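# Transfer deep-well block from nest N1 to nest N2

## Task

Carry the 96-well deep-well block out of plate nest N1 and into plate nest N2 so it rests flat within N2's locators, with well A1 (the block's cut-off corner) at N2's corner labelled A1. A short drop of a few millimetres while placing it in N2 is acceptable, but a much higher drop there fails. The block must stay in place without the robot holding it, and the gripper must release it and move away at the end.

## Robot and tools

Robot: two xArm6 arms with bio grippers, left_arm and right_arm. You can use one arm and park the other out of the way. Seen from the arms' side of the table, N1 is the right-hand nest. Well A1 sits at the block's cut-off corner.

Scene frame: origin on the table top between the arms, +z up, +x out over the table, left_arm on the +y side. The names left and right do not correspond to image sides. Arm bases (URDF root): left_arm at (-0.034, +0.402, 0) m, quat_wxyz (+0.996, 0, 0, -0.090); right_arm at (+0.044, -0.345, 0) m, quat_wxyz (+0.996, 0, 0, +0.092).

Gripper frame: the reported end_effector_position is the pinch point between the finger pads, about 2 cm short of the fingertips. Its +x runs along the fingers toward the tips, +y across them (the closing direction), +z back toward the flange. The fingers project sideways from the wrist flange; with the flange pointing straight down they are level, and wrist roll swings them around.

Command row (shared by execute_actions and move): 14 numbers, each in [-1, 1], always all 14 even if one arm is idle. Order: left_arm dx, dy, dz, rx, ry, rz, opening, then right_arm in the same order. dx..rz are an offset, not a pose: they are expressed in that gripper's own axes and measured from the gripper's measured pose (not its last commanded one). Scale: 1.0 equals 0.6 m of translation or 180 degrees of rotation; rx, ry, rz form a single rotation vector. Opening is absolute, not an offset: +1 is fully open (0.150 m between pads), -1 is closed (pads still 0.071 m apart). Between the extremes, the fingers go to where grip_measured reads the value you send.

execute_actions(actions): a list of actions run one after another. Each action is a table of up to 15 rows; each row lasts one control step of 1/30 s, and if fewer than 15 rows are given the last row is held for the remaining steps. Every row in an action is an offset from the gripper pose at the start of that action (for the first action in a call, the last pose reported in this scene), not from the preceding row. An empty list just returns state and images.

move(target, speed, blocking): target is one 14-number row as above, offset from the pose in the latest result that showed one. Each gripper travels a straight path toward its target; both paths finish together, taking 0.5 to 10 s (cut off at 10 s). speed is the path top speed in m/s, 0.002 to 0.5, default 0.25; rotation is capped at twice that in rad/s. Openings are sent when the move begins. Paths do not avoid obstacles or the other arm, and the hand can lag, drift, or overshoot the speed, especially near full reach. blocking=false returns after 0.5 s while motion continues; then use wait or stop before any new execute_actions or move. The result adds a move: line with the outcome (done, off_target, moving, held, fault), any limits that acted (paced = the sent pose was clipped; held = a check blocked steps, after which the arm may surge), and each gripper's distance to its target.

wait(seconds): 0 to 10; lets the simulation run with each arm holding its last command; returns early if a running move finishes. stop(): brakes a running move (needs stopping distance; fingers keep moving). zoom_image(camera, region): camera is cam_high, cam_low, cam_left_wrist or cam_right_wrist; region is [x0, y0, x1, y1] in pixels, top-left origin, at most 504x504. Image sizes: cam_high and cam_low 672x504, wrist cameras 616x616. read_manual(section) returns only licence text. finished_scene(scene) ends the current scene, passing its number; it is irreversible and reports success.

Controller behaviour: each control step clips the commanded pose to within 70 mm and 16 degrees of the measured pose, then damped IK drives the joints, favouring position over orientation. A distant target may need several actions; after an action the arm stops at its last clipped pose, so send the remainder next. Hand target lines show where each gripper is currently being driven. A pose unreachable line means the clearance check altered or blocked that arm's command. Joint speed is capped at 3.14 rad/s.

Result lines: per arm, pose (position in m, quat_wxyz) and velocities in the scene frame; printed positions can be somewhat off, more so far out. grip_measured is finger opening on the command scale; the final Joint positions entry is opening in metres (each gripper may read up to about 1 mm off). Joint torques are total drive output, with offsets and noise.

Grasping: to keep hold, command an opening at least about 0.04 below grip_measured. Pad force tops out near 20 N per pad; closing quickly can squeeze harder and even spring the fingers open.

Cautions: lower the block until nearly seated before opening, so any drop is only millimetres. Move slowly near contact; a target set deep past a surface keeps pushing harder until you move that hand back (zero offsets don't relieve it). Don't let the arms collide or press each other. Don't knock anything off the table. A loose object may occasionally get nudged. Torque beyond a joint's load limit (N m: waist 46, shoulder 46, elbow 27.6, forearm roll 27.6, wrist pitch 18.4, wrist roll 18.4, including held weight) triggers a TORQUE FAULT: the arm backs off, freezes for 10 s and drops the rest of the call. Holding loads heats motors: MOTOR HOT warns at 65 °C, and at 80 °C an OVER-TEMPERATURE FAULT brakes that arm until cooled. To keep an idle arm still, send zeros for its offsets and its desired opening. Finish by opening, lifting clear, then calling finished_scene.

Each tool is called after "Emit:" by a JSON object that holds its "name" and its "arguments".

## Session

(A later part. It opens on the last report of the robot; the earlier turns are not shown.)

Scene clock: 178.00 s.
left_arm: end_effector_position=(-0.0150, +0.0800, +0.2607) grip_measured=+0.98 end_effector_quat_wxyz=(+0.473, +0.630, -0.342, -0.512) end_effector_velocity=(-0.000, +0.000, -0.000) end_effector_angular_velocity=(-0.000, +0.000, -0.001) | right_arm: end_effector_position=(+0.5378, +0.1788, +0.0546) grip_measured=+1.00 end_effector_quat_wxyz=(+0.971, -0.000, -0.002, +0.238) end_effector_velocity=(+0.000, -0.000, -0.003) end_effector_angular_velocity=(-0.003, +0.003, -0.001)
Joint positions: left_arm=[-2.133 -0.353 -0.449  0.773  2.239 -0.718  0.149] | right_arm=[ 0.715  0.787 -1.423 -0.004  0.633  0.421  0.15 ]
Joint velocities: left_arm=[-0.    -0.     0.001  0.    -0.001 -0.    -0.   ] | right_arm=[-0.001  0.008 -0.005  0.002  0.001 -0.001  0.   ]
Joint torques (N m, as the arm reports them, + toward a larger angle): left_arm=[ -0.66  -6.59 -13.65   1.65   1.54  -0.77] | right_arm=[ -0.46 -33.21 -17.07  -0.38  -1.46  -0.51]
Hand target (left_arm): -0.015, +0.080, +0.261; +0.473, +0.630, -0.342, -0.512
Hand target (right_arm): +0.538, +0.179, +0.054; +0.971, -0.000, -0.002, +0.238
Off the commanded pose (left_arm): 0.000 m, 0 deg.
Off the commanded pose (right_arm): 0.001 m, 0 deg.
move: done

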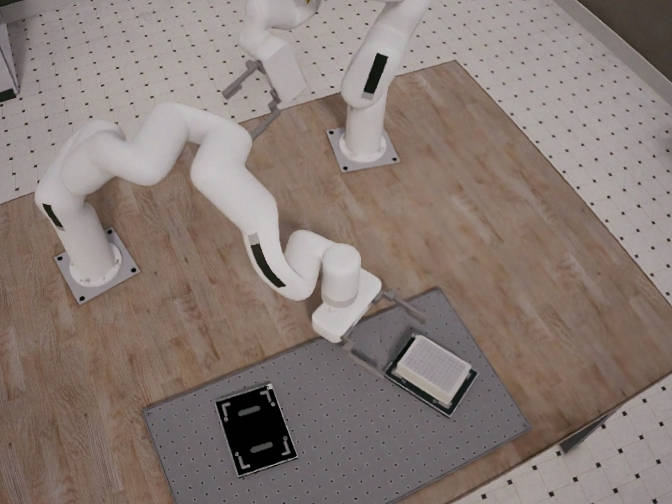

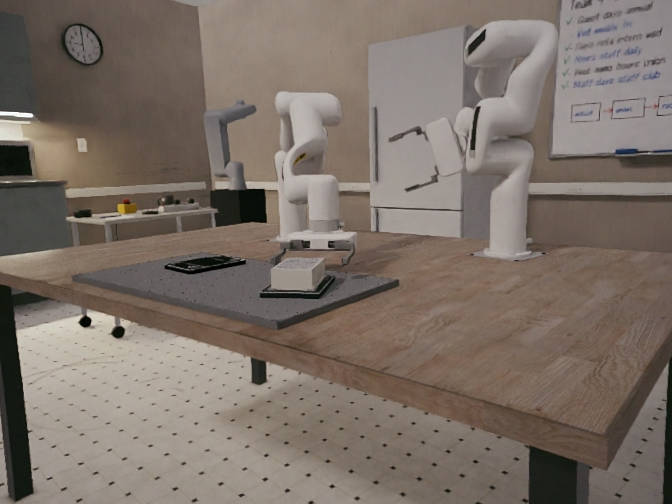

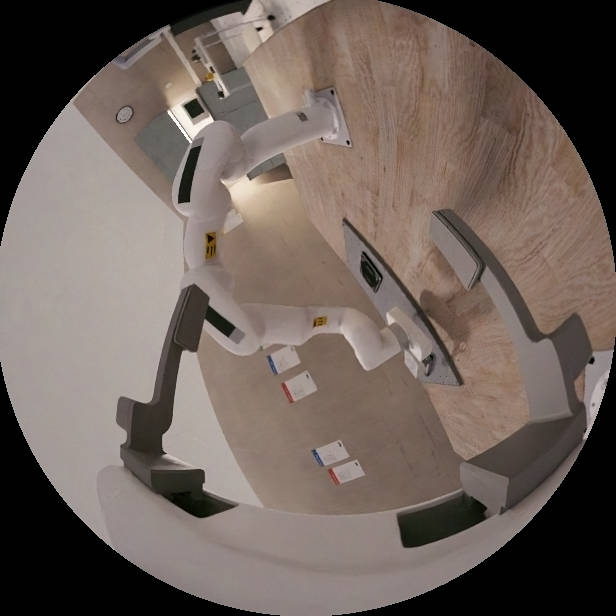

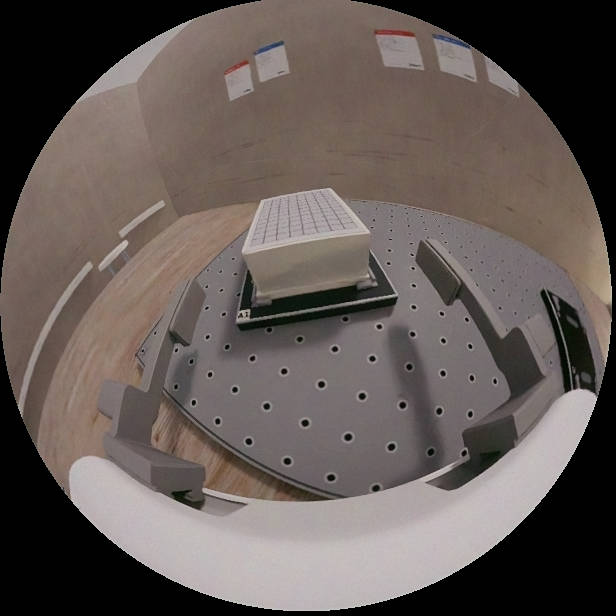

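Emit:
{"name": "zoom_image", "arguments": {"camera": "cam_right_wrist", "region": [230, 250, 405, 335]}}

Emit:
{"name": "zoom_image", "arguments": {"camera": "cam_right_wrist", "region": [235, 270, 295, 330]}}

Emit:
{"name": "zoom_image", "arguments": {"camera": "cam_right_wrist", "region": [340, 250, 400, 310]}}

Region (230, 250, 405, 335) of cam_right_wrist's 616x616 image, scaled by 2.880, with more detail than that image has; it fills the top 245 rows of this view, and the rest is white.

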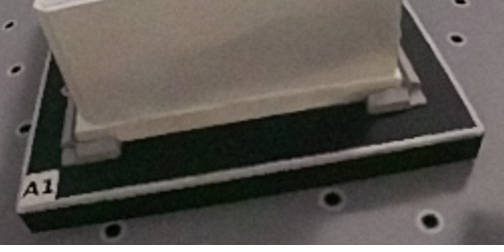

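Region (235, 270, 295, 330) of cam_right_wrist's 616x616 image, scaled by 8.400, with more detail than that image has.

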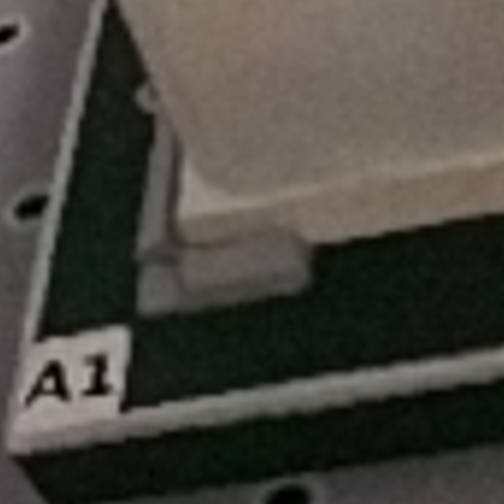

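Region (340, 250, 400, 310) of cam_right_wrist's 616x616 image, scaled by 8.400, with more detail than that image has.

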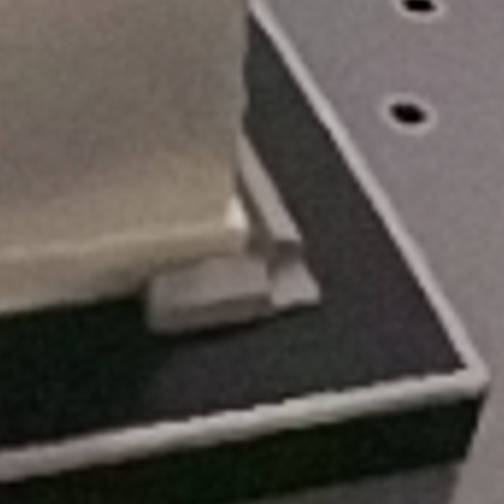

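Emit:
{"name": "move", "arguments": {"target": [0,0,0,0,0,0,1,-0.15,-0.12,0.15,0,0,0,1], "speed": 0.3}}

Emit:
{"name": "zoom_image", "arguments": {"camera": "cam_high", "region": [380, 320, 490, 430]}}

Scene clock: 188.87 s.
left_arm: end_effector_position=(-0.0150, +0.0800, +0.2607) grip_measured=+0.98 end_effector_quat_wxyz=(+0.473, +0.630, -0.342, -0.512) end_effector_velocity=(+0.000, +0.000, -0.000) end_effector_angular_velocity=(+0.001, -0.001, -0.001) | right_arm: end_effector_position=(+0.4904, +0.0733, +0.1434) grip_measured=+1.00 end_effector_quat_wxyz=(+0.971, -0.000, -0.001, +0.238) end_effector_velocity=(-0.000, -0.001, +0.002) end_effector_angular_velocity=(+0.000, -0.001, -0.001)
Joint positions: left_arm=[-2.133 -0.353 -0.449  0.773  2.239 -0.718  0.149] | right_arm=[ 0.655  0.291 -0.907 -0.003  0.614  0.359  0.15 ]
Joint velocities: left_arm=[-0.    -0.     0.002  0.001 -0.    -0.    -0.   ] | right_arm=[-0.001 -0.007  0.005 -0.001  0.001  0.001  0.   ]
Joint torques (N m, as the arm reports them, + toward a larger angle): left_arm=[ -1.13  -6.36 -13.53   1.56   1.69  -0.7 ] | right_arm=[ -0.04 -24.06 -16.8   -0.35  -1.6   -0.56]
Hand target (left_arm): -0.015, +0.080, +0.261; +0.473, +0.630, -0.342, -0.512
Hand target (right_arm): +0.490, +0.073, +0.144; +0.971, +0.000, -0.002, +0.238
Off the commanded pose (left_arm): 0.000 m, 0 deg.
Off the commanded pose (right_arm): 0.001 m, 0 deg.
move: done

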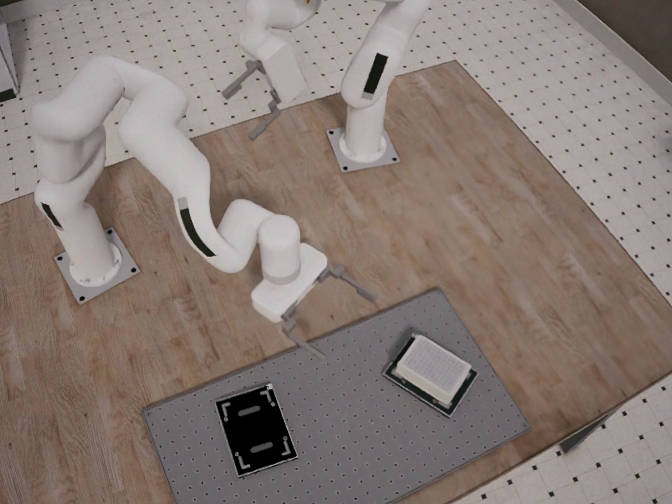

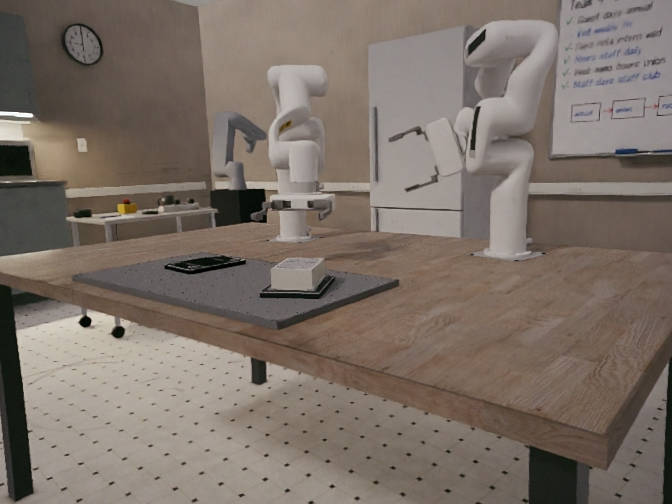

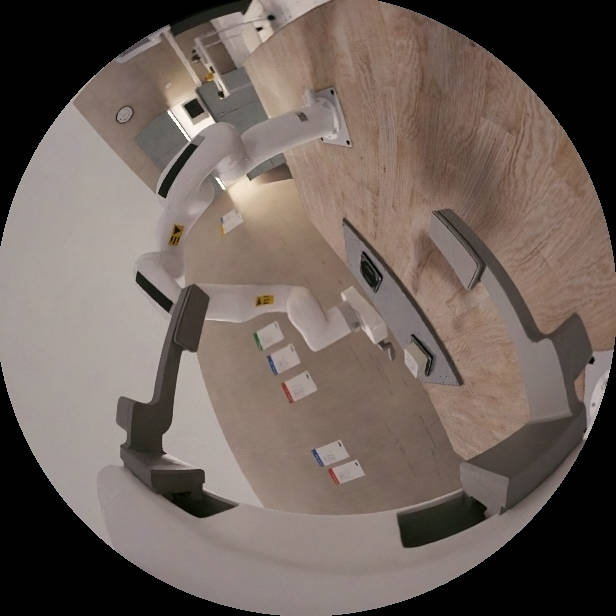

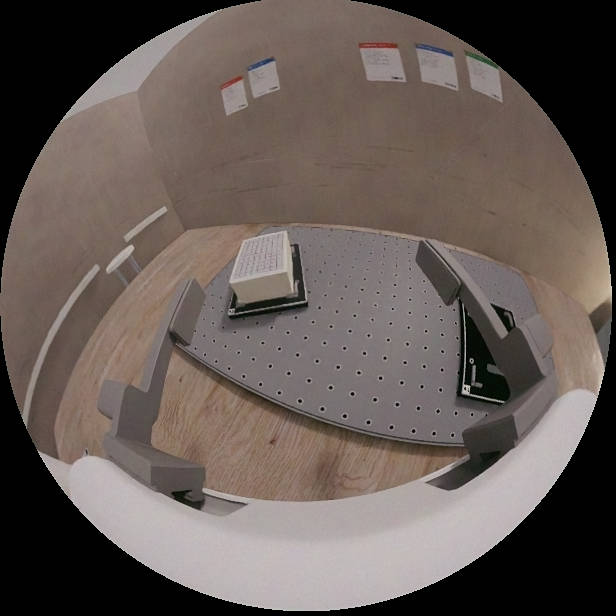

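Region (380, 320, 490, 430) of cam_high's 672x504 image, scaled by 4.582, with more detail than that image has.

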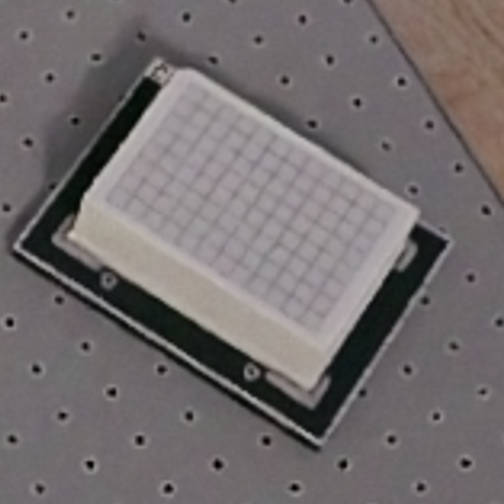

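Emit:
{"name": "finished_scene", "arguments": {"scene": 1}}

The scene is finished: the task was done.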